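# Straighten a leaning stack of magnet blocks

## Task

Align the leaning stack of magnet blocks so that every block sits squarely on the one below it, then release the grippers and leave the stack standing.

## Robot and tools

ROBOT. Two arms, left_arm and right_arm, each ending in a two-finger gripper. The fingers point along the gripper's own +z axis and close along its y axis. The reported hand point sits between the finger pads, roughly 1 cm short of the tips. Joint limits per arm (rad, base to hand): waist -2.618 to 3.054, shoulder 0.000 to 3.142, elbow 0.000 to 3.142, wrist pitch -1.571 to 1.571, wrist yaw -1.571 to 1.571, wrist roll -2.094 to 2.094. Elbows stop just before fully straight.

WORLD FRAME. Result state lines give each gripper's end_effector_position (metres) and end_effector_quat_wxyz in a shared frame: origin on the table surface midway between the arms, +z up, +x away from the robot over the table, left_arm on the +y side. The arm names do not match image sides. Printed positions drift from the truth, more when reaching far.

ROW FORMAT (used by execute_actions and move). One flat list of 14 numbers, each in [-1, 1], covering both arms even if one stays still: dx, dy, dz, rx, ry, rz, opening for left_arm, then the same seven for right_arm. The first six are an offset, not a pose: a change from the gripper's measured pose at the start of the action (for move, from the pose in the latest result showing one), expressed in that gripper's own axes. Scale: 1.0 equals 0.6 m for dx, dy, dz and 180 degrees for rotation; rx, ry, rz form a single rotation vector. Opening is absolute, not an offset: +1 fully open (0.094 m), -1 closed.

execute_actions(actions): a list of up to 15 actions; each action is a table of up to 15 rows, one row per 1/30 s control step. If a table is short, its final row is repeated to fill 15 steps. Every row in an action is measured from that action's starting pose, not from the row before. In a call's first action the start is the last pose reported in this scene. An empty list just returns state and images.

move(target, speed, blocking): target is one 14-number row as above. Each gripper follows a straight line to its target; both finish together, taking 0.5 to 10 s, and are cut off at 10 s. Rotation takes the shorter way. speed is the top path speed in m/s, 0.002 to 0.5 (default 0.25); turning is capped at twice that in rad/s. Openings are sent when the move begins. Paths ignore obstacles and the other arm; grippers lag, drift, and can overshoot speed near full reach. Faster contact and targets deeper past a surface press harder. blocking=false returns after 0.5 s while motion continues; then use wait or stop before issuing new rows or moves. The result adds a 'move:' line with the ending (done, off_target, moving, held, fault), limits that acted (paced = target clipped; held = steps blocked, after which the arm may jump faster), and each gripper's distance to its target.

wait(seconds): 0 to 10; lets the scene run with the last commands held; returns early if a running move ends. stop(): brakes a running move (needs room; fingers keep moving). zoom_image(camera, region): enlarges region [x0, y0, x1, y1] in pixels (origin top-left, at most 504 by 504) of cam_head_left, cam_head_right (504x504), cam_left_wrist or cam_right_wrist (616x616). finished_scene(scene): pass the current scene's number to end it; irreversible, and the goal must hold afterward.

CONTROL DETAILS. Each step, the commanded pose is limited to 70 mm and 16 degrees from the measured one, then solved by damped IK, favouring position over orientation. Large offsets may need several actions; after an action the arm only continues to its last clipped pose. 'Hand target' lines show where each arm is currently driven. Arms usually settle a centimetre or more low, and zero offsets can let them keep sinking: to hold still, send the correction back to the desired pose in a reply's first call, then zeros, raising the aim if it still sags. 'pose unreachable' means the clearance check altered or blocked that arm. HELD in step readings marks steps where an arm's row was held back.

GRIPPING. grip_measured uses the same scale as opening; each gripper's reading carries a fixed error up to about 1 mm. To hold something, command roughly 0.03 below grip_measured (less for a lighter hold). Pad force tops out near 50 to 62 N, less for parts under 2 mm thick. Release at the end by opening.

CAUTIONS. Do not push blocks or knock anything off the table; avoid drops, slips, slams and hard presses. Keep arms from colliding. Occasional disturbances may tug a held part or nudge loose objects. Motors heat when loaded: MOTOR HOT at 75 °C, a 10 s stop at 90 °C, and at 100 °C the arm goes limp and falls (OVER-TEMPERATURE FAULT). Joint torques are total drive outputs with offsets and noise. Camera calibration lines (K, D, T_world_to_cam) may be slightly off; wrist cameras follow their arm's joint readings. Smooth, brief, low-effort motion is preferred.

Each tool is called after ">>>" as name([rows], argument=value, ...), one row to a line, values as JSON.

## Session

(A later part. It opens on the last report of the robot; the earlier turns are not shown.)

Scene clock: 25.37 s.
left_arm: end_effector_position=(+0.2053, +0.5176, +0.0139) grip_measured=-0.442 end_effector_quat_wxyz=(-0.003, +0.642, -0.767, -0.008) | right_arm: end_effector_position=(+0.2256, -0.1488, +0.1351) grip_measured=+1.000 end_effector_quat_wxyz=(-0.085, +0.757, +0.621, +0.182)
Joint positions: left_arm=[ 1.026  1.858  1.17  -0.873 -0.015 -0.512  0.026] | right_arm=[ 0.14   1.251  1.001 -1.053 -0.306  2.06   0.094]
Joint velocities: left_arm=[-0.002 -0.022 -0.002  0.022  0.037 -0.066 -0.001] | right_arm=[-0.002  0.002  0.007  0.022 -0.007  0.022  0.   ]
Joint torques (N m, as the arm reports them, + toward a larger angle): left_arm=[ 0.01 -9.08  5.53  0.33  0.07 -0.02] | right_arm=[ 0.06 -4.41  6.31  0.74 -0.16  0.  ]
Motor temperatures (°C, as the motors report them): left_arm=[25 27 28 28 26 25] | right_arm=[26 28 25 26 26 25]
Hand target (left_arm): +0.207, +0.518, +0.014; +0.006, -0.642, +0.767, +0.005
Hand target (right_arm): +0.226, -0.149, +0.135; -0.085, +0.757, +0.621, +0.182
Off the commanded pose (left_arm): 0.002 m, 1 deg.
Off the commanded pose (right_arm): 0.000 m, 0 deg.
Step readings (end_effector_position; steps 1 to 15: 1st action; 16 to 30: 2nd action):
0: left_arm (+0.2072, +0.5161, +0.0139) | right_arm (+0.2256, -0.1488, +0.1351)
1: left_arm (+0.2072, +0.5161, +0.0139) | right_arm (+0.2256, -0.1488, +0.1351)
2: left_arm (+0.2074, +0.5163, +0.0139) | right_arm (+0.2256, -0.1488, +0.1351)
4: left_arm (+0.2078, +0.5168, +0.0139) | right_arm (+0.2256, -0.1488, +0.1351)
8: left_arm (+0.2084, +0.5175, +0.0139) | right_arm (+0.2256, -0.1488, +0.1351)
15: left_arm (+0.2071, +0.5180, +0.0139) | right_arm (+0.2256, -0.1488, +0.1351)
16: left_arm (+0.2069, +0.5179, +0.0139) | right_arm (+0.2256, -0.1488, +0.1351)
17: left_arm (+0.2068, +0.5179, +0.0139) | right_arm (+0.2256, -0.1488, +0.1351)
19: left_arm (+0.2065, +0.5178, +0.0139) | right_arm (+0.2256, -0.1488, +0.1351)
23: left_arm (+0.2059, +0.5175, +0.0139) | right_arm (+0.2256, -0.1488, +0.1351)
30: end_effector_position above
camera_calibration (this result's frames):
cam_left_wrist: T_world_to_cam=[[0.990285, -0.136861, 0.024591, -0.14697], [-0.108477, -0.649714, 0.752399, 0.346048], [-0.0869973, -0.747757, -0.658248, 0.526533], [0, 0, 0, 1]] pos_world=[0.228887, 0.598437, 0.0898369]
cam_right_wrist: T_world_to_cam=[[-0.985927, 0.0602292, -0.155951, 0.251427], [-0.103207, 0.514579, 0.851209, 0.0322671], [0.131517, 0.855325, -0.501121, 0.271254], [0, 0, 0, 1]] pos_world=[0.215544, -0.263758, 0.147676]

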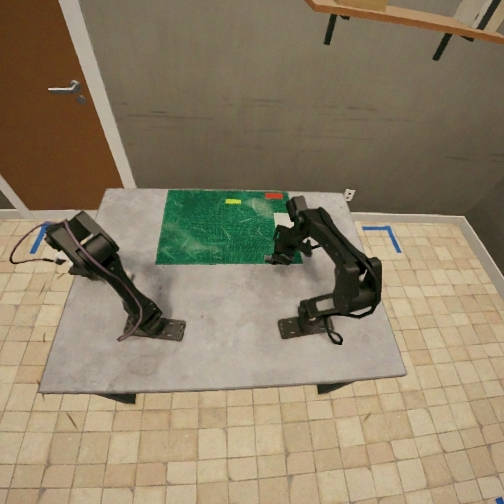

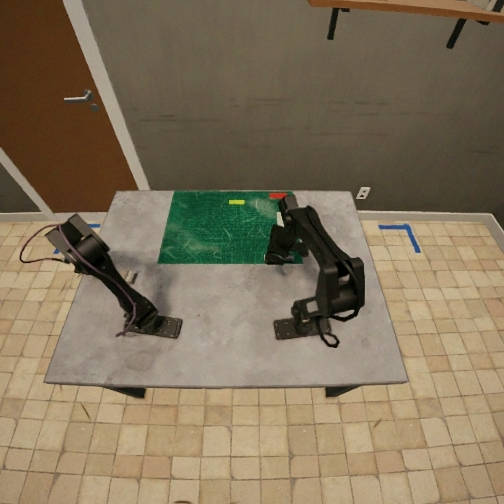

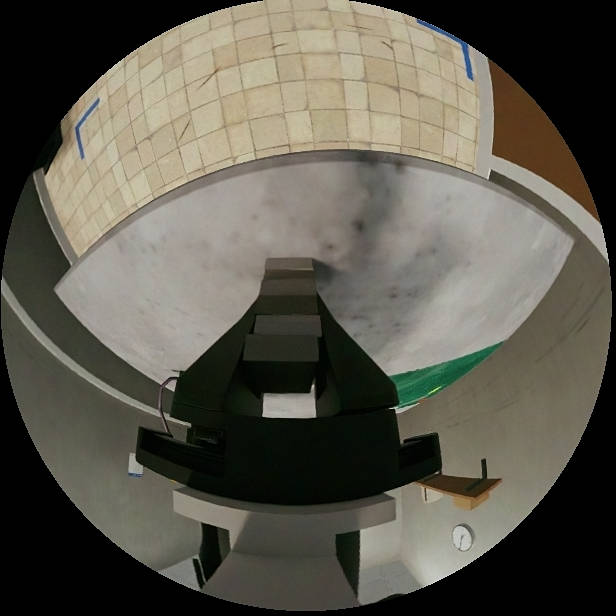

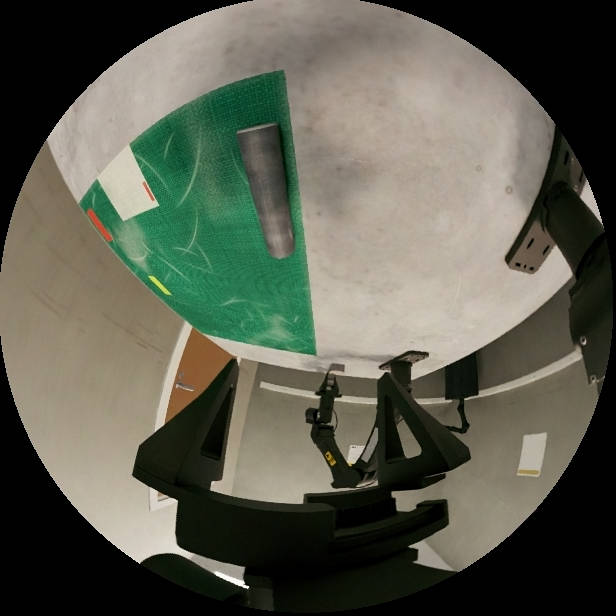

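>>> execute_actions([
  [[0,0,0,0,0,0,-0.40, 0,0,0,0,0,0,1],[0,0,0,0,0,0,-0.33, 0,0,0,0,0,0,1],[0,0,0,0,0,0,-0.26, 0,0,0,0,0,0,1],[0,0,0,0,0,0,-0.18, 0,0,0,0,0,0,1],[0,0,0,0,0,0,-0.12, 0,0,0,0,0,0,1],[0,0,-0.005,0.001,0.002,0,-0.1, 0,0,0,0,0,0,1],[0,0,-0.01,0.002,0.003,0,-0.1, 0,0,0,0,0,0,1],[0,0,-0.015,0.003,0.004,0,-0.1, 0,0,0,0,0,0,1],[0,0,-0.02,0.003,0.005,0,-0.1, 0,0,0,0,0,0,1],[0,0,-0.025,0.003,0.005,0,-0.1, 0,0,0,0,0,0,1],[0,0,-0.03,0.003,0.005,0,-0.1, 0,0,0,0,0,0,1],[0,0,-0.035,0.003,0.005,0,-0.1, 0,0,0,0,0,0,1],[0,0,-0.04,0.003,0.005,0,-0.1, 0,0,0,0,0,0,1],[0,0,-0.045,0.003,0.005,0,-0.1, 0,0,0,0,0,0,1],[0,0,-0.048,0.003,0.005,0,-0.1, 0,0,0,0,0,0,1]],
])

>>> execute_actions(actions=[])

Scene clock: 27.50 s.
left_arm: end_effector_position=(+0.2061, +0.5159, +0.0248) grip_measured=-0.102 end_effector_quat_wxyz=(+0.005, +0.641, -0.768, -0.002) | right_arm: end_effector_position=(+0.2256, -0.1488, +0.1351) grip_measured=+1.000 end_effector_quat_wxyz=(-0.085, +0.757, +0.621, +0.182)
Joint positions: left_arm=[ 1.026  1.854  1.211 -0.937 -0.005 -0.51   0.042] | right_arm=[ 0.14   1.251  1.001 -1.053 -0.306  2.06   0.094]
Joint velocities: left_arm=[-0.017 -0.1    0.188 -0.227 -0.051  0.007  0.001] | right_arm=[-0.007 -0.017 -0.007  0.037  0.007 -0.051  0.   ]
Joint torques (N m, as the arm reports them, + toward a larger angle): left_arm=[  0.77 -11.19   7.32   0.06   0.07   0.02] | right_arm=[ 0.04 -4.47  6.15  0.74 -0.17 -0.03]
Motor temperatures (°C, as the motors report them): left_arm=[25 27 28 28 26 25] | right_arm=[26 28 26 26 26 25]
Hand target (left_arm): +0.205, +0.517, +0.042; +0.001, -0.642, +0.767, -0.000
Hand target (right_arm): +0.226, -0.149, +0.135; -0.085, +0.757, +0.621, +0.182
Off the commanded pose (left_arm): 0.018 m, 1 deg.
Off the commanded pose (right_arm): 0.000 m, 0 deg.
Step readings (end_effector_position):
0: left_arm (+0.2053, +0.5176, +0.0139) | right_arm (+0.2256, -0.1488, +0.1351)
1: left_arm (+0.2052, +0.5176, +0.0139) | right_arm (+0.2256, -0.1488, +0.1351)
2: left_arm (+0.2052, +0.5176, +0.0139) | right_arm (+0.2256, -0.1488, +0.1351)
4: left_arm (+0.2052, +0.5176, +0.0139) | right_arm (+0.2256, -0.1488, +0.1351)
8: left_arm (+0.2049, +0.5165, +0.0139) | right_arm (+0.2256, -0.1488, +0.1351)
15: end_effector_position above
camera_calibration (this result's frames):
cam_left_wrist: T_world_to_cam=[[0.990014, -0.139026, 0.0233153, -0.147085], [-0.107105, -0.634305, 0.765628, 0.328363], [-0.0916533, -0.760479, -0.642861, 0.539624], [0, 0, 0, 1]] pos_world=[0.230244, 0.598207, 0.0989288]
cam_right_wrist: T_world_to_cam=[[-0.985927, 0.0602292, -0.155951, 0.251427], [-0.103207, 0.514579, 0.851209, 0.0322671], [0.131517, 0.855325, -0.501121, 0.271254], [0, 0, 0, 1]] pos_world=[0.215544, -0.263758, 0.147676]

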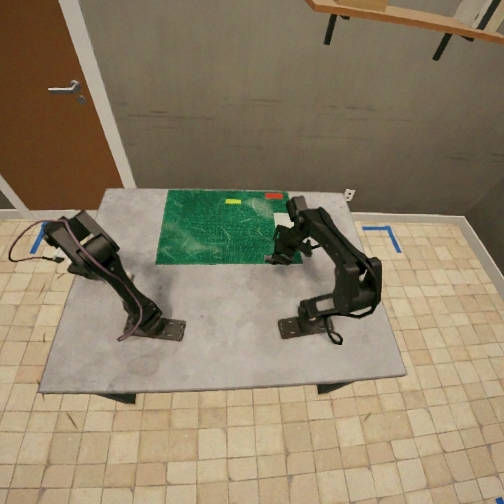

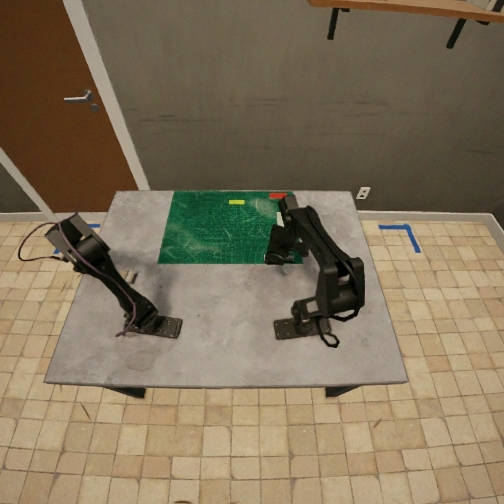

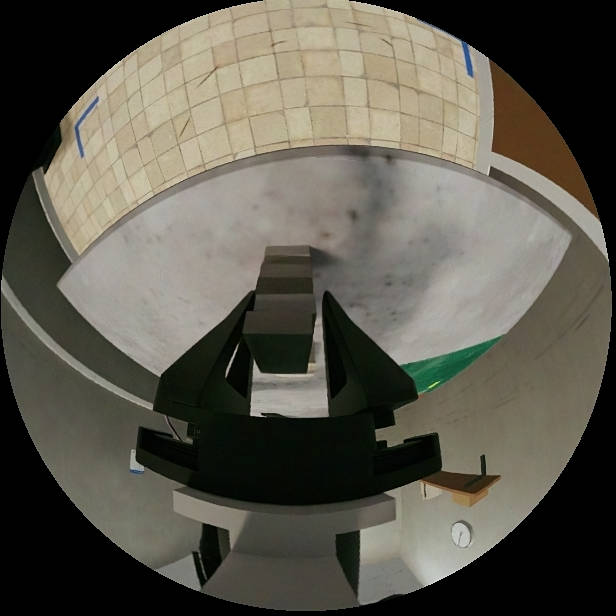

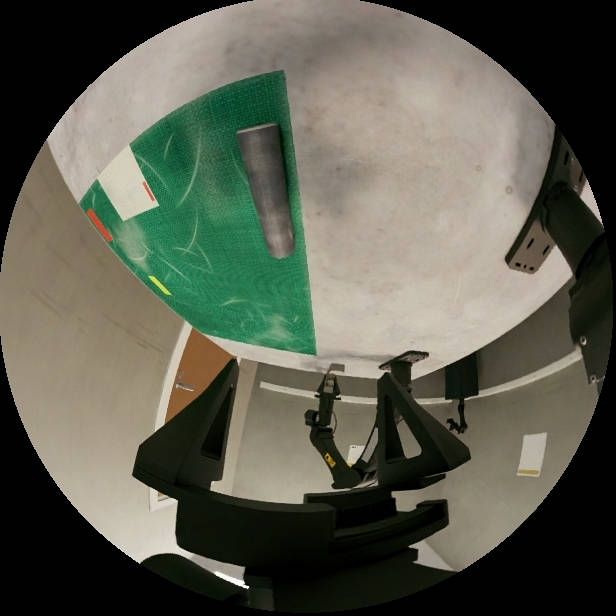

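Scene clock: 27.50 s.
left_arm: end_effector_position=(+0.2061, +0.5159, +0.0248) grip_measured=-0.102 end_effector_quat_wxyz=(+0.005, +0.641, -0.768, -0.002) | right_arm: end_effector_position=(+0.2256, -0.1488, +0.1351) grip_measured=+1.000 end_effector_quat_wxyz=(-0.085, +0.757, +0.621, +0.182)
Joint positions: left_arm=[ 1.026  1.854  1.211 -0.937 -0.005 -0.51   0.042] | right_arm=[ 0.14   1.251  1.001 -1.053 -0.306  2.06   0.094]
Joint velocities: left_arm=[-0.017 -0.1    0.188 -0.227 -0.051  0.007  0.001] | right_arm=[-0.007 -0.017 -0.007  0.037  0.007 -0.051  0.   ]
Joint torques (N m, as the arm reports them, + toward a larger angle): left_arm=[  0.77 -11.19   7.32   0.06   0.07   0.02] | right_arm=[ 0.04 -4.47  6.15  0.74 -0.17 -0.03]
Motor temperatures (°C, as the motors report them): left_arm=[25 27 28 28 26 25] | right_arm=[26 28 26 26 26 25]
Hand target (left_arm): +0.205, +0.517, +0.042; +0.001, -0.642, +0.767, -0.000
Hand target (right_arm): +0.226, -0.149, +0.135; -0.085, +0.757, +0.621, +0.182
Off the commanded pose (left_arm): 0.018 m, 1 deg.
Off the commanded pose (right_arm): 0.000 m, 0 deg.
camera_calibration (this result's frames):
cam_left_wrist: T_world_to_cam=[[0.990014, -0.139026, 0.0233153, -0.147085], [-0.107105, -0.634305, 0.765628, 0.328363], [-0.0916533, -0.760479, -0.642861, 0.539624], [0, 0, 0, 1]] pos_world=[0.230244, 0.598207, 0.0989288]
cam_right_wrist: T_world_to_cam=[[-0.985927, 0.0602292, -0.155951, 0.251427], [-0.103207, 0.514579, 0.851209, 0.0322671], [0.131517, 0.855325, -0.501121, 0.271254], [0, 0, 0, 1]] pos_world=[0.215544, -0.263758, 0.147676]

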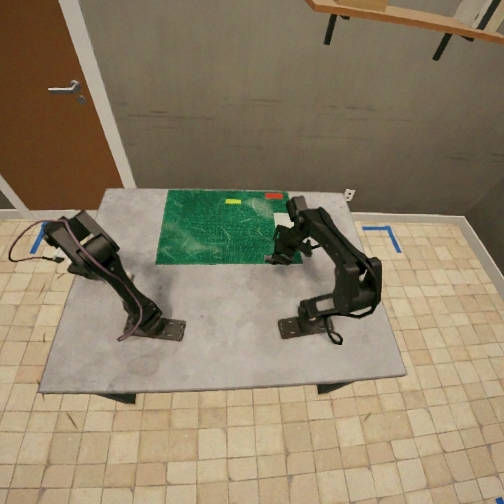

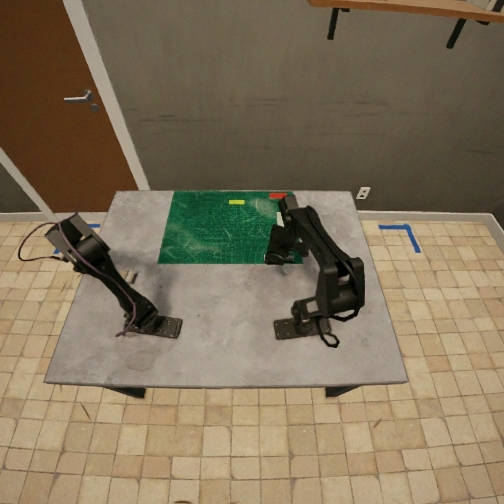

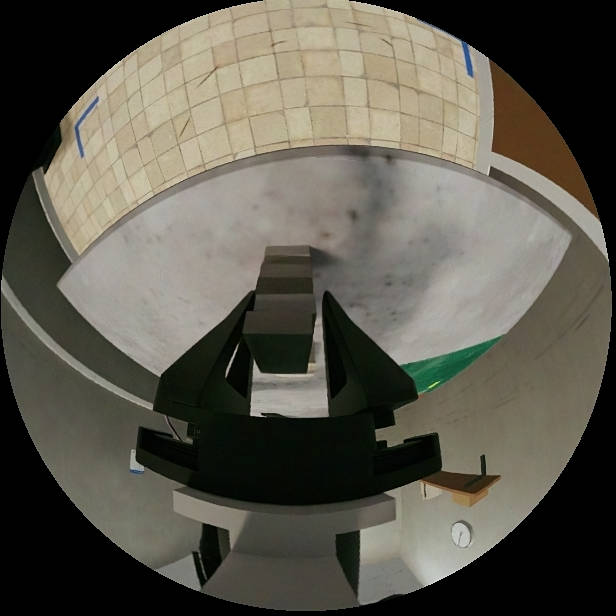

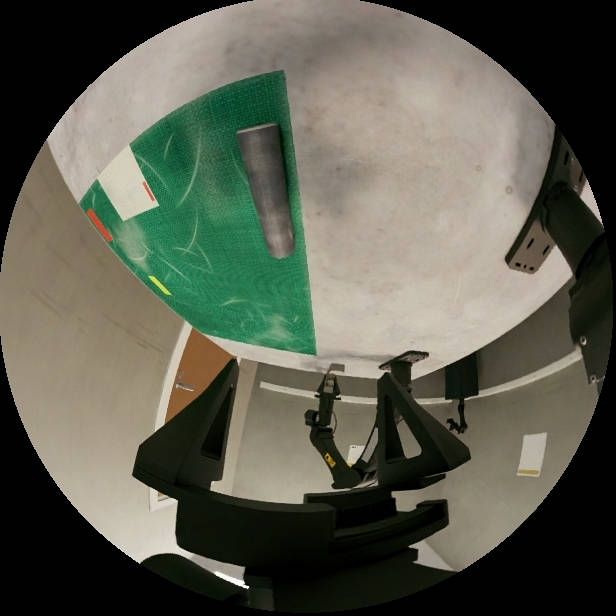

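>>> wait(seconds=0.3)

>>> zoom_image(camera="cam_left_wrist", region=[200, 210, 380, 390])

Scene clock: 27.97 s.
left_arm: end_effector_position=(+0.2048, +0.5138, +0.0329) grip_measured=-0.102 end_effector_quat_wxyz=(+0.008, +0.640, -0.768, -0.000) | right_arm: end_effector_position=(+0.2256, -0.1488, +0.1351) grip_measured=+1.000 end_effector_quat_wxyz=(-0.085, +0.757, +0.621, +0.182)
Joint positions: left_arm=[ 1.026  1.839  1.226 -0.973 -0.003 -0.509  0.042] | right_arm=[ 0.14   1.251  1.001 -1.053 -0.306  2.06   0.094]
Joint velocities: left_arm=[ 0.007 -0.007 -0.007  0.007 -0.051 -0.037  0.   ] | right_arm=[-0.002  0.017 -0.012 -0.007  0.066  0.095  0.   ]
Joint torques (N m, as the arm reports them, + toward a larger angle): left_arm=[  0.73 -10.29   7.11   0.05   0.06   0.03] | right_arm=[-0.06 -4.35  6.2   0.73 -0.15  0.02]
Motor temperatures (°C, as the motors report them): left_arm=[25 27 28 28 26 25] | right_arm=[26 28 26 26 26 25]
Hand target (left_arm): +0.205, +0.517, +0.042; +0.000, -0.642, +0.767, -0.000
Hand target (right_arm): +0.226, -0.149, +0.135; -0.085, +0.757, +0.621, +0.182
Off the commanded pose (left_arm): 0.010 m, 1 deg.
Off the commanded pose (right_arm): 0.000 m, 0 deg.
wait: 0.30 s; at rest by 0.27 s
camera_calibration (this result's frames):
cam_left_wrist: T_world_to_cam=[[0.98996, -0.139631, 0.0219588, -0.145931], [-0.105913, -0.6299, 0.769421, 0.31803], [-0.0936033, -0.764022, -0.638364, 0.545231], [0, 0, 0, 1]] pos_world=[0.229185, 0.596519, 0.106562]
cam_right_wrist: T_world_to_cam=[[-0.985927, 0.0602292, -0.155951, 0.251427], [-0.103207, 0.514579, 0.851209, 0.0322671], [0.131517, 0.855325, -0.501121, 0.271254], [0, 0, 0, 1]] pos_world=[0.215544, -0.263758, 0.147676]

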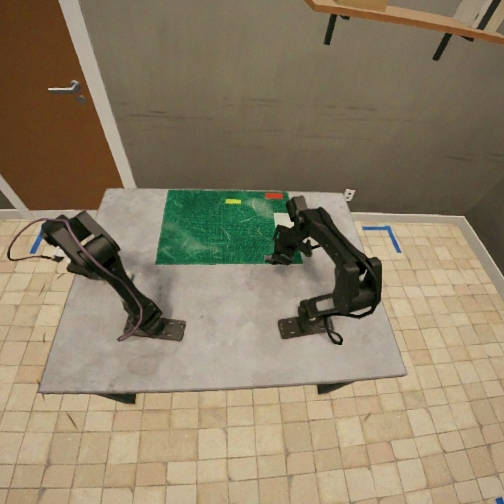

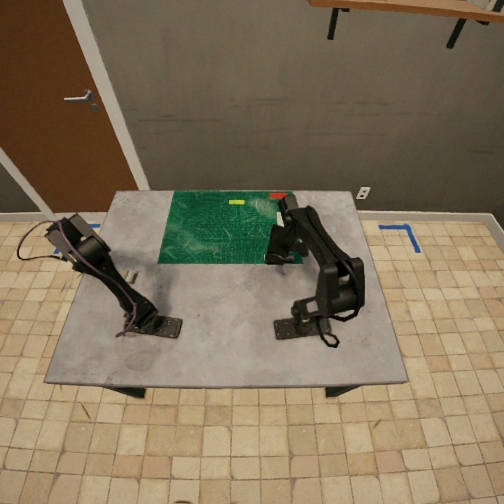

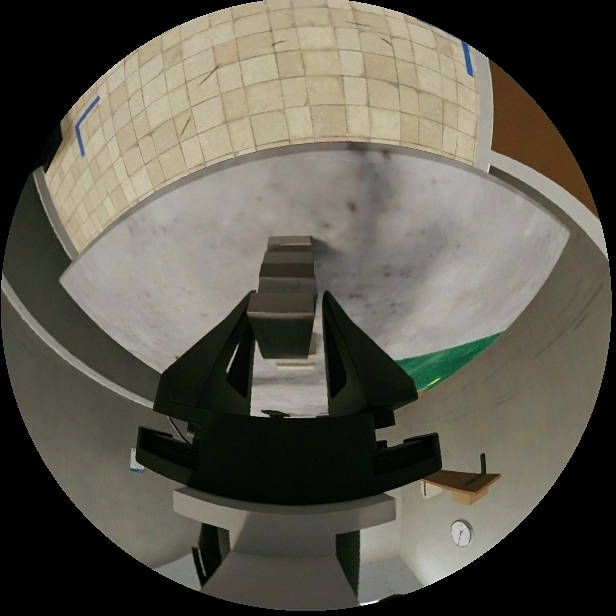

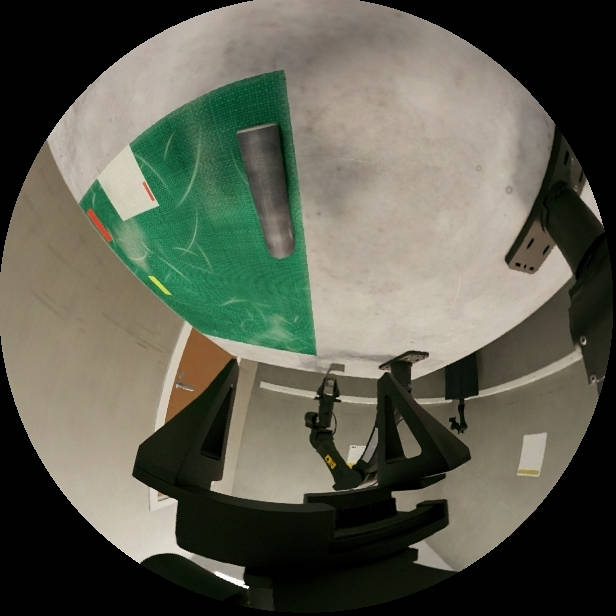

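Region (200, 210, 380, 390) of cam_left_wrist's 616x616 image, scaled by 2.800, with more detail than that image has.

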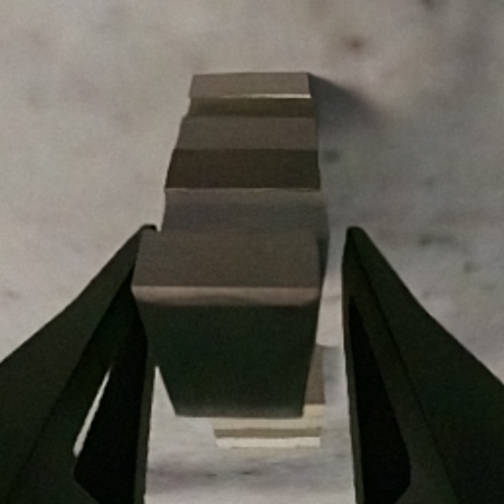

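>>> execute_actions([
  [[-0.004,0,0,0.004,-0.005,0,-0.14, 0,0,0,0,0,0,1],[-0.004,0,0,0.004,-0.005,0,-0.18, 0,0,0,0,0,0,1],[-0.004,0,0,0.004,-0.005,0,-0.21, 0,0,0,0,0,0,1],[-0.004,0,0,0.004,-0.005,0,-0.24, 0,0,0,0,0,0,1],[-0.004,0,0,0.004,-0.005,0,-0.27, 0,0,0,0,0,0,1],[-0.004,0,0,0.004,-0.005,0,-0.30, 0,0,0,0,0,0,1],[-0.004,0,0,0.004,-0.005,0,-0.32, 0,0,0,0,0,0,1],[-0.004,0,0,0.004,-0.005,0,-0.34, 0,0,0,0,0,0,1],[-0.004,0,0,0.004,-0.005,0,-0.36, 0,0,0,0,0,0,1],[-0.004,0,0,0.004,-0.005,0,-0.38, 0,0,0,0,0,0,1],[-0.004,0,0,0.004,-0.005,0,-0.40, 0,0,0,0,0,0,1],[-0.004,0,0,0.004,-0.005,0,-0.42, 0,0,0,0,0,0,1],[-0.004,0,0,0.004,-0.005,0,-0.44, 0,0,0,0,0,0,1],[-0.004,0,0,0.004,-0.005,0,-0.46, 0,0,0,0,0,0,1],[-0.004,0,0,0.004,-0.005,0,-0.49, 0,0,0,0,0,0,1]],
])

>>> wait(seconds=0.2)

>>> zoom_image(camera="cam_left_wrist", region=[200, 210, 380, 390])

Scene clock: 29.20 s.
left_arm: end_effector_position=(+0.2049, +0.5157, +0.0329) grip_measured=-0.442 end_effector_quat_wxyz=(+0.005, +0.641, -0.767, -0.003) | right_arm: end_effector_position=(+0.2256, -0.1488, +0.1351) grip_measured=+1.000 end_effector_quat_wxyz=(-0.085, +0.757, +0.621, +0.182)
Joint positions: left_arm=[ 1.028  1.839  1.226 -0.967 -0.007 -0.509  0.026] | right_arm=[ 0.14   1.251  1.001 -1.053 -0.306  2.06   0.094]
Joint velocities: left_arm=[-0.007  0.007 -0.007 -0.022 -0.022 -0.007 -0.001] | right_arm=[-0.007  0.012 -0.002  0.037 -0.007  0.022  0.   ]
Joint torques (N m, as the arm reports them, + toward a larger angle): left_arm=[ 0.28 -9.88  4.56  0.4   0.09  0.03] | right_arm=[-0.01 -4.41  6.15  0.73 -0.12 -0.03]
Motor temperatures (°C, as the motors report them): left_arm=[25 27 28 28 26 25] | right_arm=[26 27 26 26 26 25]
Hand target (left_arm): +0.205, +0.516, +0.033; +0.002, -0.641, +0.768, +0.001
Hand target (right_arm): +0.226, -0.149, +0.135; -0.085, +0.757, +0.621, +0.182
Off the commanded pose (left_arm): 0.001 m, 1 deg.
Off the commanded pose (right_arm): 0.000 m, 0 deg.
Step readings (end_effector_position):
0: left_arm (+0.2046, +0.5135, +0.0329) | right_arm (+0.2256, -0.1488, +0.1351)
1: left_arm (+0.2047, +0.5137, +0.0329) | right_arm (+0.2256, -0.1488, +0.1351)
2: left_arm (+0.2050, +0.5140, +0.0329) | right_arm (+0.2256, -0.1488, +0.1351)
4: left_arm (+0.2055, +0.5147, +0.0329) | right_arm (+0.2256, -0.1488, +0.1351)
8: left_arm (+0.2060, +0.5153, +0.0329) | right_arm (+0.2256, -0.1488, +0.1351)
15: end_effector_position above
camera_calibration (this result's frames):
cam_left_wrist: T_world_to_cam=[[0.990139, -0.138313, 0.0222171, -0.146505], [-0.105916, -0.635346, 0.764929, 0.322189], [-0.0916841, -0.75974, -0.643731, 0.544235], [0, 0, 0, 1]] pos_world=[0.229083, 0.597916, 0.107144]
cam_right_wrist: T_world_to_cam=[[-0.985927, 0.0602292, -0.155951, 0.251427], [-0.103207, 0.514579, 0.851209, 0.0322671], [0.131517, 0.855325, -0.501121, 0.271254], [0, 0, 0, 1]] pos_world=[0.215544, -0.263758, 0.147676]

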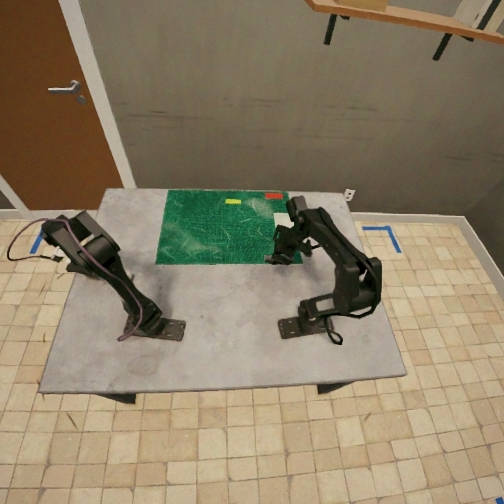

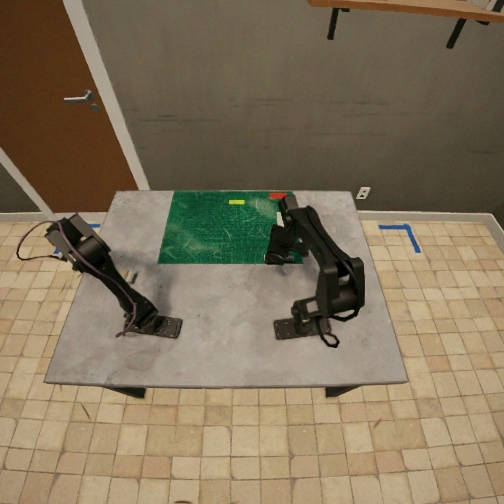

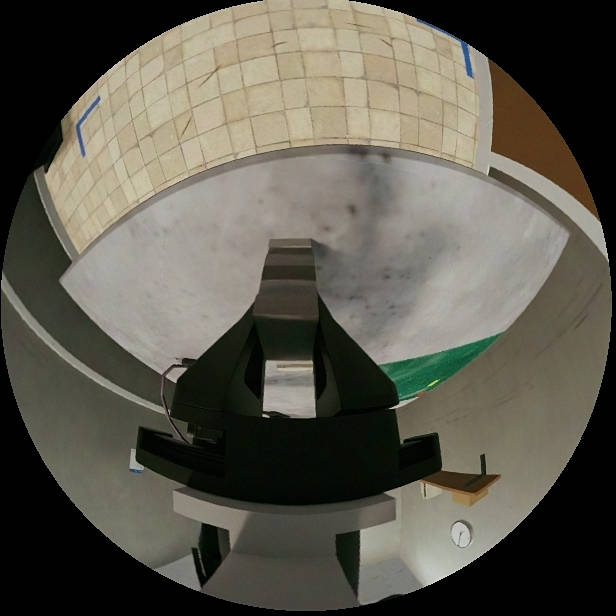

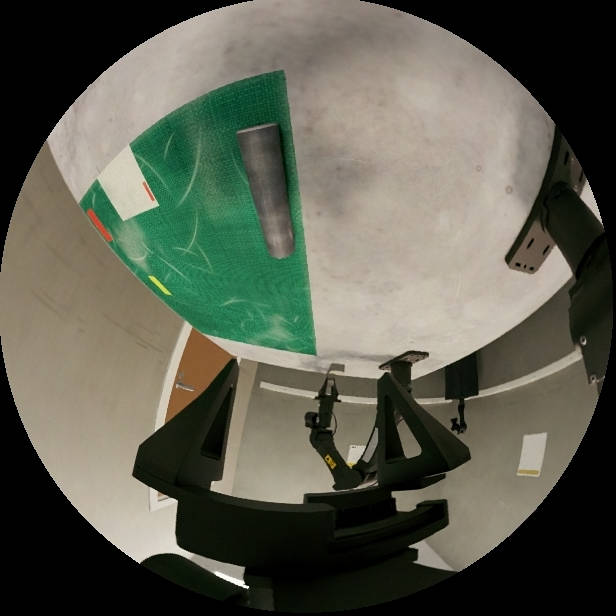

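Scene clock: 29.40 s.
left_arm: end_effector_position=(+0.2049, +0.5157, +0.0329) grip_measured=-0.442 end_effector_quat_wxyz=(+0.005, +0.641, -0.767, -0.003) | right_arm: end_effector_position=(+0.2256, -0.1488, +0.1351) grip_measured=+1.000 end_effector_quat_wxyz=(-0.085, +0.757, +0.621, +0.182)
Joint positions: left_arm=[ 1.028  1.839  1.226 -0.967 -0.007 -0.509  0.026] | right_arm=[ 0.14   1.251  1.001 -1.053 -0.306  2.06   0.094]
Joint velocities: left_arm=[-0.022 -0.002  0.012 -0.051  0.081 -0.007  0.   ] | right_arm=[-0.007 -0.002  0.002 -0.037 -0.007  0.066  0.   ]
Joint torques (N m, as the arm reports them, + toward a larger angle): left_arm=[ 0.37 -9.88  4.57  0.39  0.08  0.03] | right_arm=[ 0.09 -4.4   6.23  0.74 -0.15  0.  ]
Motor temperatures (°C, as the motors report them): left_arm=[25 27 28 28 26 25] | right_arm=[26 27 26 26 26 25]
Hand target (left_arm): +0.205, +0.516, +0.033; +0.002, -0.641, +0.768, +0.001
Hand target (right_arm): +0.226, -0.149, +0.135; -0.085, +0.757, +0.621, +0.182
Off the commanded pose (left_arm): 0.001 m, 1 deg.
Off the commanded pose (right_arm): 0.000 m, 0 deg.
wait: 0.20 s; at rest by 0.17 s
camera_calibration (this result's frames):
cam_left_wrist: T_world_to_cam=[[0.990139, -0.138313, 0.0222171, -0.146505], [-0.105916, -0.635346, 0.764929, 0.322189], [-0.0916841, -0.75974, -0.643731, 0.544235], [0, 0, 0, 1]] pos_world=[0.229083, 0.597916, 0.107144]
cam_right_wrist: T_world_to_cam=[[-0.985927, 0.0602292, -0.155951, 0.251427], [-0.103207, 0.514579, 0.851209, 0.0322671], [0.131517, 0.855325, -0.501121, 0.271254], [0, 0, 0, 1]] pos_world=[0.215544, -0.263758, 0.147676]

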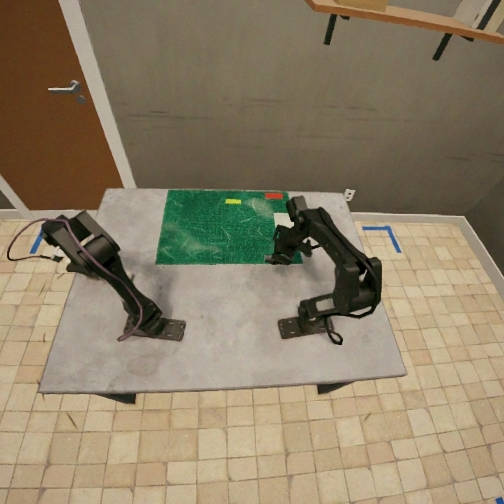

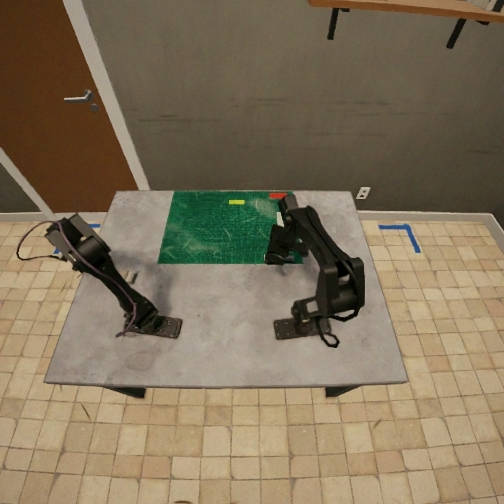

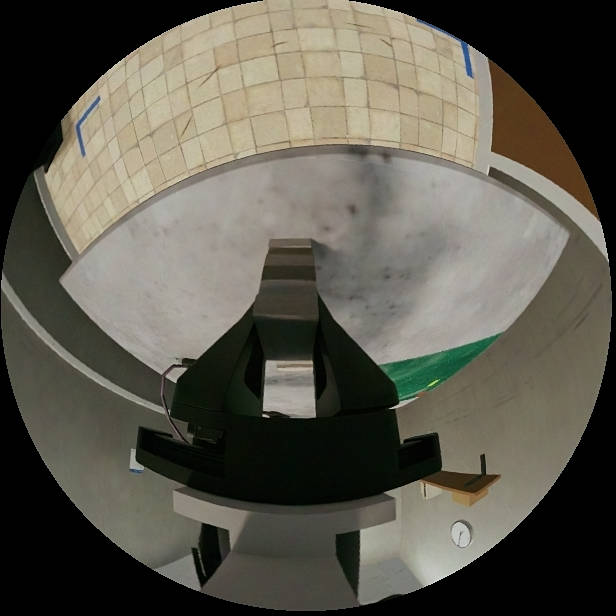

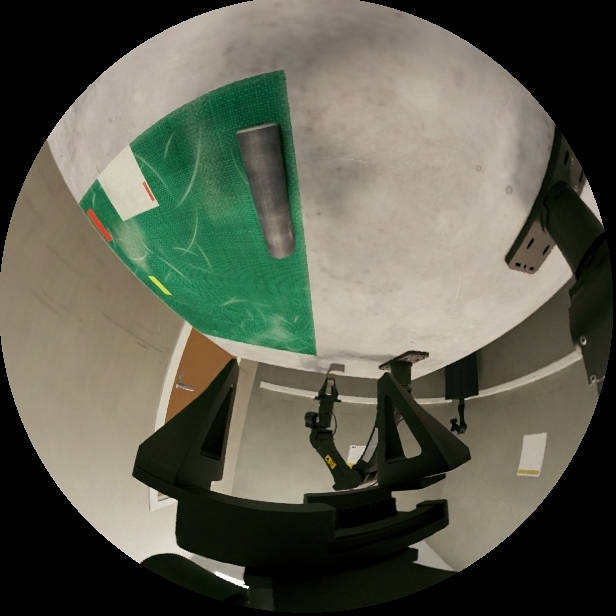

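Region (200, 210, 380, 390) of cam_left_wrist's 616x616 image, scaled by 2.800, with more detail than that image has.

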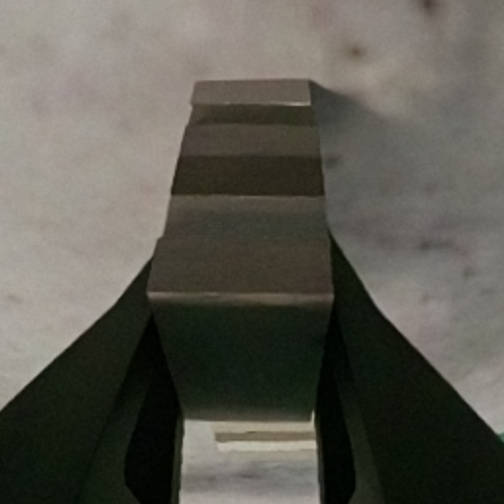

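>>> execute_actions([
  [[0,0,0,0,0,0,-0.35, 0,0,0,0,0,0,1],[0,0,0,0,0,0,-0.2, 0,0,0,0,0,0,1],[0,0,0,0,0,0,0.0, 0,0,0,0,0,0,1],[0,0,0,0,0,0,0.2, 0,0,0,0,0,0,1],[0,0,0,0,0,0.005,0.4, 0,0,0,0,0,0,1],[0,0,0,0,0,0.015,0.5, 0,0,0,0,0,0,1],[0,0,0,0,0,0.03,0.55, 0,0,0,0,0,0,1],[0,0,0,0,0,0.05,0.55, 0,0,0,0,0,0,1],[0,0,0,0,0,0.07,0.55, 0,0,0,0,0,0,1],[0,0,0,0,0,0.09,0.55, 0,0,0,0,0,0,1],[0,0,0,0,0,0.11,0.55, 0,0,0,0,0,0,1],[0,0,0,0,0,0.13,0.55, 0,0,0,0,0,0,1],[0,0,0,0,0,0.15,0.55, 0,0,0,0,0,0,1],[0,0,0,0,0,0.17,0.55, 0,0,0,0,0,0,1],[0,0,0,0,0,0.19,0.55, 0,0,0,0,0,0,1]],
  [[0,0,0,0,0,0.06,0.55, 0,0,0,0,0,0,1],[0,0,0,0,0,0.08,0.55, 0,0,0,0,0,0,1],[0,0,0,0,0,0.10,0.55, 0,0,0,0,0,0,1],[0,0,0,0,0,0.12,0.55, 0,0,0,0,0,0,1],[0,0,0,0,0,0.14,0.55, 0,0,0,0,0,0,1],[0,0,0,0,0,0.16,0.55, 0,0,0,0,0,0,1],[0,0,0,0,0,0.18,0.55, 0,0,0,0,0,0,1],[0,0,0,0,0,0.20,0.55, 0,0,0,0,0,0,1],[0,0,0,0,0,0.22,0.55, 0,0,0,0,0,0,1],[0,0,0,0,0,0.24,0.55, 0,0,0,0,0,0,1],[0,0,0,0,0,0.26,0.55, 0,0,0,0,0,0,1],[0,0,0,0,0,0.28,0.55, 0,0,0,0,0,0,1],[0,0,0,0,0,0.30,0.55, 0,0,0,0,0,0,1],[0,0,0,0,0,0.31,0.55, 0,0,0,0,0,0,1],[0,0,0,0,0,0.32,0.55, 0,0,0,0,0,0,1]],
])

Scene clock: 31.13 s.
left_arm: end_effector_position=(+0.2035, +0.5169, +0.0329) grip_measured=+0.548 end_effector_quat_wxyz=(-0.009, -0.199, +0.980, +0.004) | right_arm: end_effector_position=(+0.2256, -0.1488, +0.1351) grip_measured=+1.000 end_effector_quat_wxyz=(-0.085, +0.757, +0.621, +0.182)
Joint positions: left_arm=[ 1.028  1.839  1.226 -0.967 -0.017  0.482  0.073] | right_arm=[ 0.14   1.251  1.001 -1.053 -0.306  2.06   0.094]
Joint velocities: left_arm=[ 0.007 -0.022  0.002  0.007 -0.022  1.326 -0.   ] | right_arm=[-0.012  0.002  0.007 -0.051 -0.051 -0.022  0.   ]
Joint torques (N m, as the arm reports them, + toward a larger angle): left_arm=[-0.67 -9.08  5.54  0.24 -0.04  0.02] | right_arm=[ 0.04 -4.41  6.25  0.72 -0.14 -0.04]
Motor temperatures (°C, as the motors report them): left_arm=[25 27 28 28 26 25] | right_arm=[26 27 26 26 26 25]
Hand target (left_arm): +0.205, +0.516, +0.033; -0.011, -0.096, +0.995, +0.006
Hand target (right_arm): +0.226, -0.149, +0.135; -0.085, +0.757, +0.621, +0.182
Off the commanded pose (left_arm): 0.001 m, 20 deg; orientation clipped at the last step of the last action.
Off the commanded pose (right_arm): 0.000 m, 0 deg.
Step readings (end_effector_position; steps 1 to 15: 1st action; 16 to 30: 2nd action):
0: left_arm (+0.2049, +0.5157, +0.0329) | right_arm (+0.2256, -0.1488, +0.1351)
1: left_arm (+0.2049, +0.5157, +0.0329) | right_arm (+0.2256, -0.1488, +0.1351)
2: left_arm (+0.2049, +0.5157, +0.0329) | right_arm (+0.2256, -0.1488, +0.1351)
4: left_arm (+0.2049, +0.5157, +0.0329) | right_arm (+0.2256, -0.1488, +0.1351)
8: left_arm (+0.2049, +0.5157, +0.0329) | right_arm (+0.2256, -0.1488, +0.1351)
15: left_arm (+0.2047, +0.5159, +0.0329) | right_arm (+0.2256, -0.1488, +0.1351)
16: left_arm (+0.2046, +0.5160, +0.0329) | right_arm (+0.2256, -0.1488, +0.1351)
17: left_arm (+0.2046, +0.5160, +0.0329) | right_arm (+0.2256, -0.1488, +0.1351)
19: left_arm (+0.2045, +0.5160, +0.0329) | right_arm (+0.2256, -0.1488, +0.1351)
23: left_arm (+0.2041, +0.5164, +0.0329) | right_arm (+0.2256, -0.1488, +0.1351)
30: end_effector_position above
camera_calibration (this result's frames):
cam_left_wrist: T_world_to_cam=[[0.427263, -0.903886, 0.0209083, 0.365343], [-0.581168, -0.256854, 0.772185, 0.223613], [-0.692596, -0.342077, -0.635054, 0.451136], [0, 0, 0, 1]] pos_world=[0.286314, 0.541988, 0.106186]
cam_right_wrist: T_world_to_cam=[[-0.985927, 0.0602292, -0.155951, 0.251427], [-0.103207, 0.514579, 0.851209, 0.0322671], [0.131517, 0.855325, -0.501121, 0.271254], [0, 0, 0, 1]] pos_world=[0.215544, -0.263758, 0.147676]

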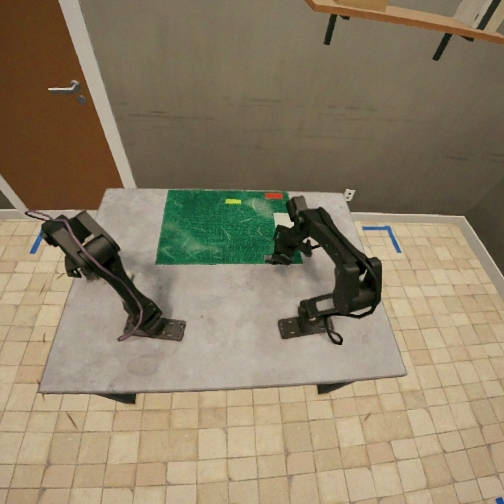

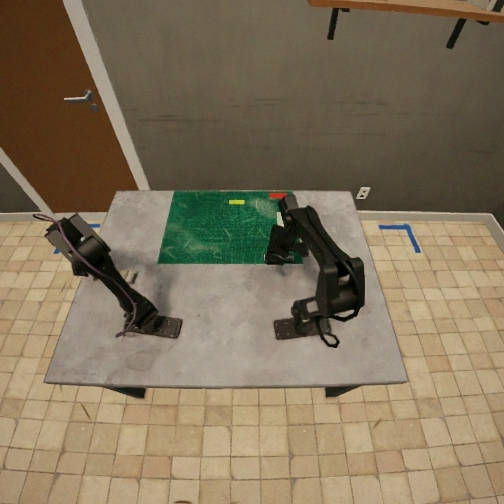

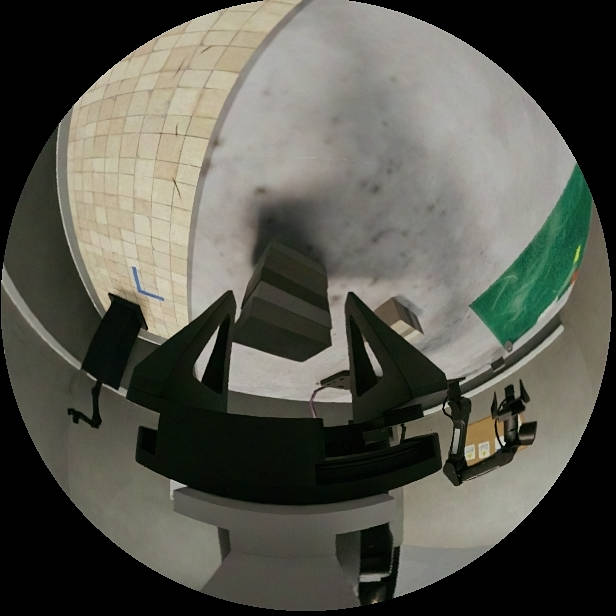

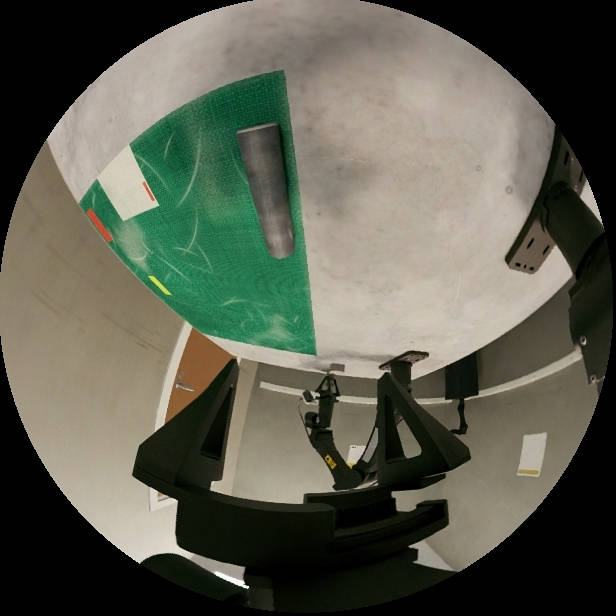

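>>> execute_actions([
  [[-0.002,0,0,0.002,-0.006,0.08,0.55, 0,0,0,0,0,0,1],[-0.002,0,0,0.002,-0.006,0.10,0.55, 0,0,0,0,0,0,1],[-0.002,0,0,0.002,-0.006,0.12,0.5, 0,0,0,0,0,0,1],[-0.002,0,0,0.002,-0.006,0.14,0.45, 0,0,0,0,0,0,1],[-0.002,0,0,0.002,-0.006,0.155,0.4, 0,0,0,0,0,0,1],[-0.002,0,0,0.002,-0.006,0.17,0.35, 0,0,0,0,0,0,1],[-0.002,0,0,0.002,-0.006,0.18,0.35, 0,0,0,0,0,0,1],[-0.002,0,0,0.0021,-0.0061,0.1843,0.35, 0,0,0,0,0,0,1]],
])

>>> zoom_image(camera="cam_left_wrist", region=[200, 210, 380, 390])

Scene clock: 32.43 s.
left_arm: end_effector_position=(+0.2040, +0.5167, +0.0329) grip_measured=+0.352 end_effector_quat_wxyz=(-0.008, +0.072, +0.997, +0.001) | right_arm: end_effector_position=(+0.2256, -0.1488, +0.1351) grip_measured=+1.000 end_effector_quat_wxyz=(-0.085, +0.757, +0.621, +0.182)
Joint positions: left_arm=[ 1.028  1.839  1.226 -0.966 -0.014  1.028  0.064] | right_arm=[ 0.14   1.251  1.001 -1.053 -0.306  2.06   0.094]
Joint velocities: left_arm=[-0.017  0.002  0.027 -0.022  0.022  0.198 -0.   ] | right_arm=[-0.002  0.007 -0.017  0.022 -0.051 -0.007  0.   ]
Joint torques (N m, as the arm reports them, + toward a larger angle): left_arm=[ 0.65 -9.41  5.2   0.32  0.13  0.03] | right_arm=[ 0.07 -4.47  6.28  0.71 -0.17 -0.02]
Motor temperatures (°C, as the motors report them): left_arm=[25 27 28 28 26 25] | right_arm=[26 27 26 26 26 25]
Hand target (left_arm): +0.205, +0.517, +0.033; +0.000, +0.088, +0.996, +0.000
Hand target (right_arm): +0.226, -0.149, +0.135; -0.085, +0.757, +0.621, +0.182
Off the commanded pose (left_arm): 0.001 m, 2 deg.
Off the commanded pose (right_arm): 0.000 m, 0 deg.
Step readings (end_effector_position):
0: left_arm (+0.2031, +0.5172, +0.0329) | right_arm (+0.2256, -0.1488, +0.1351)
1: left_arm (+0.2032, +0.5171, +0.0329) | right_arm (+0.2256, -0.1488, +0.1351)
2: left_arm (+0.2034, +0.5171, +0.0329) | right_arm (+0.2256, -0.1488, +0.1351)
4: left_arm (+0.2035, +0.5171, +0.0329) | right_arm (+0.2256, -0.1488, +0.1351)
8: left_arm (+0.2035, +0.5171, +0.0329) | right_arm (+0.2256, -0.1488, +0.1351)
15: end_effector_position above
camera_calibration (this result's frames):
cam_left_wrist: T_world_to_cam=[[-0.103949, -0.994088, 0.0313637, 0.519621], [-0.628294, 0.0900793, 0.772744, 0.0541976], [-0.771, 0.0606205, -0.633943, 0.259297], [0, 0, 0, 1]] pos_world=[0.287984, 0.495949, 0.106201]
cam_right_wrist: T_world_to_cam=[[-0.985927, 0.0602292, -0.155951, 0.251427], [-0.103207, 0.514579, 0.851209, 0.0322671], [0.131517, 0.855325, -0.501121, 0.271254], [0, 0, 0, 1]] pos_world=[0.215544, -0.263758, 0.147676]

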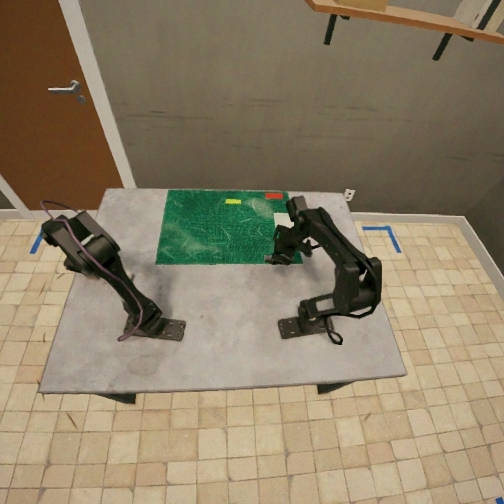

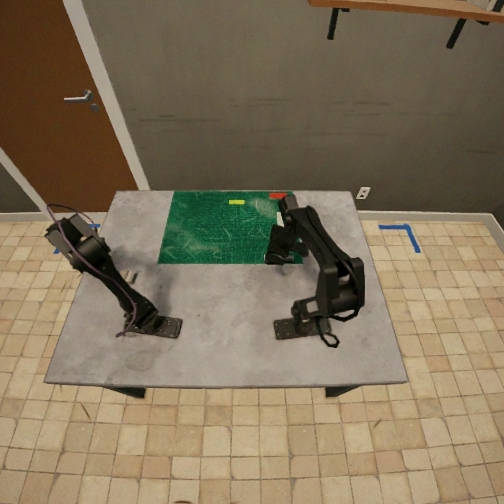

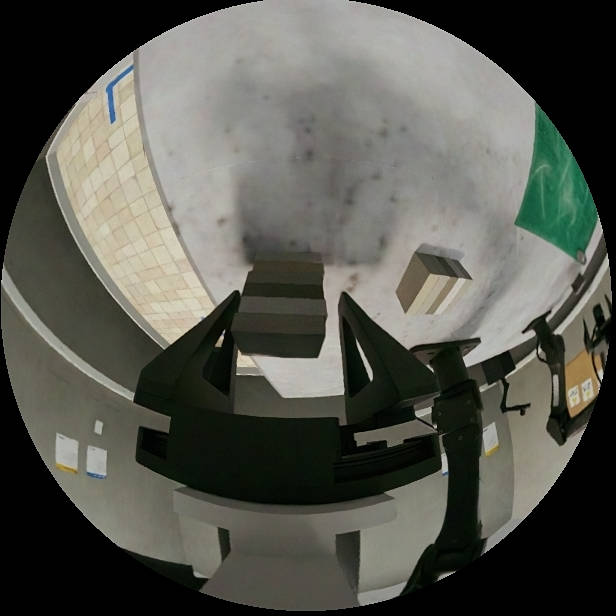

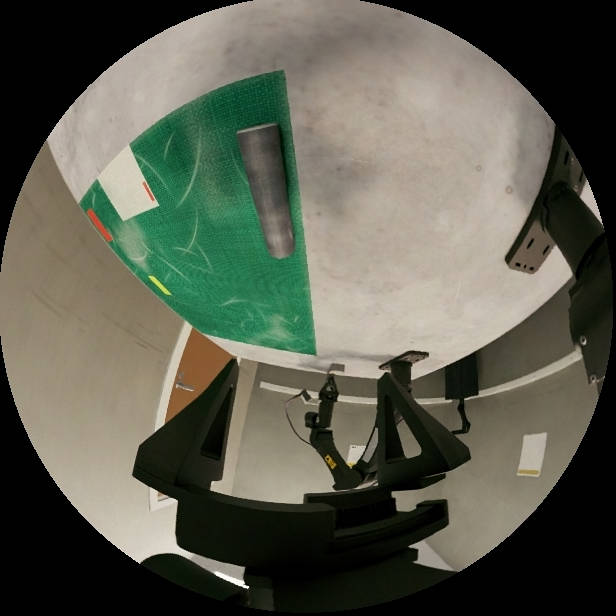

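Region (200, 210, 380, 390) of cam_left_wrist's 616x616 image, scaled by 2.800, with more detail than that image has.

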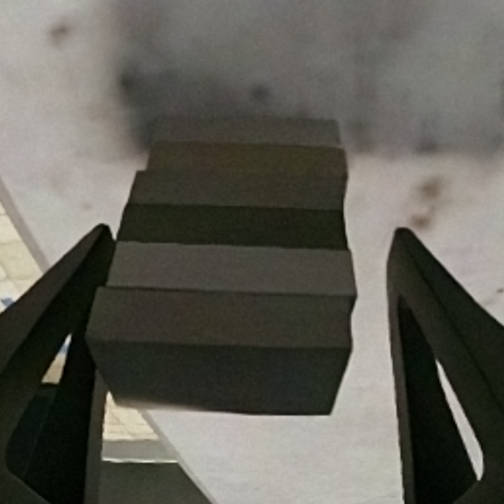

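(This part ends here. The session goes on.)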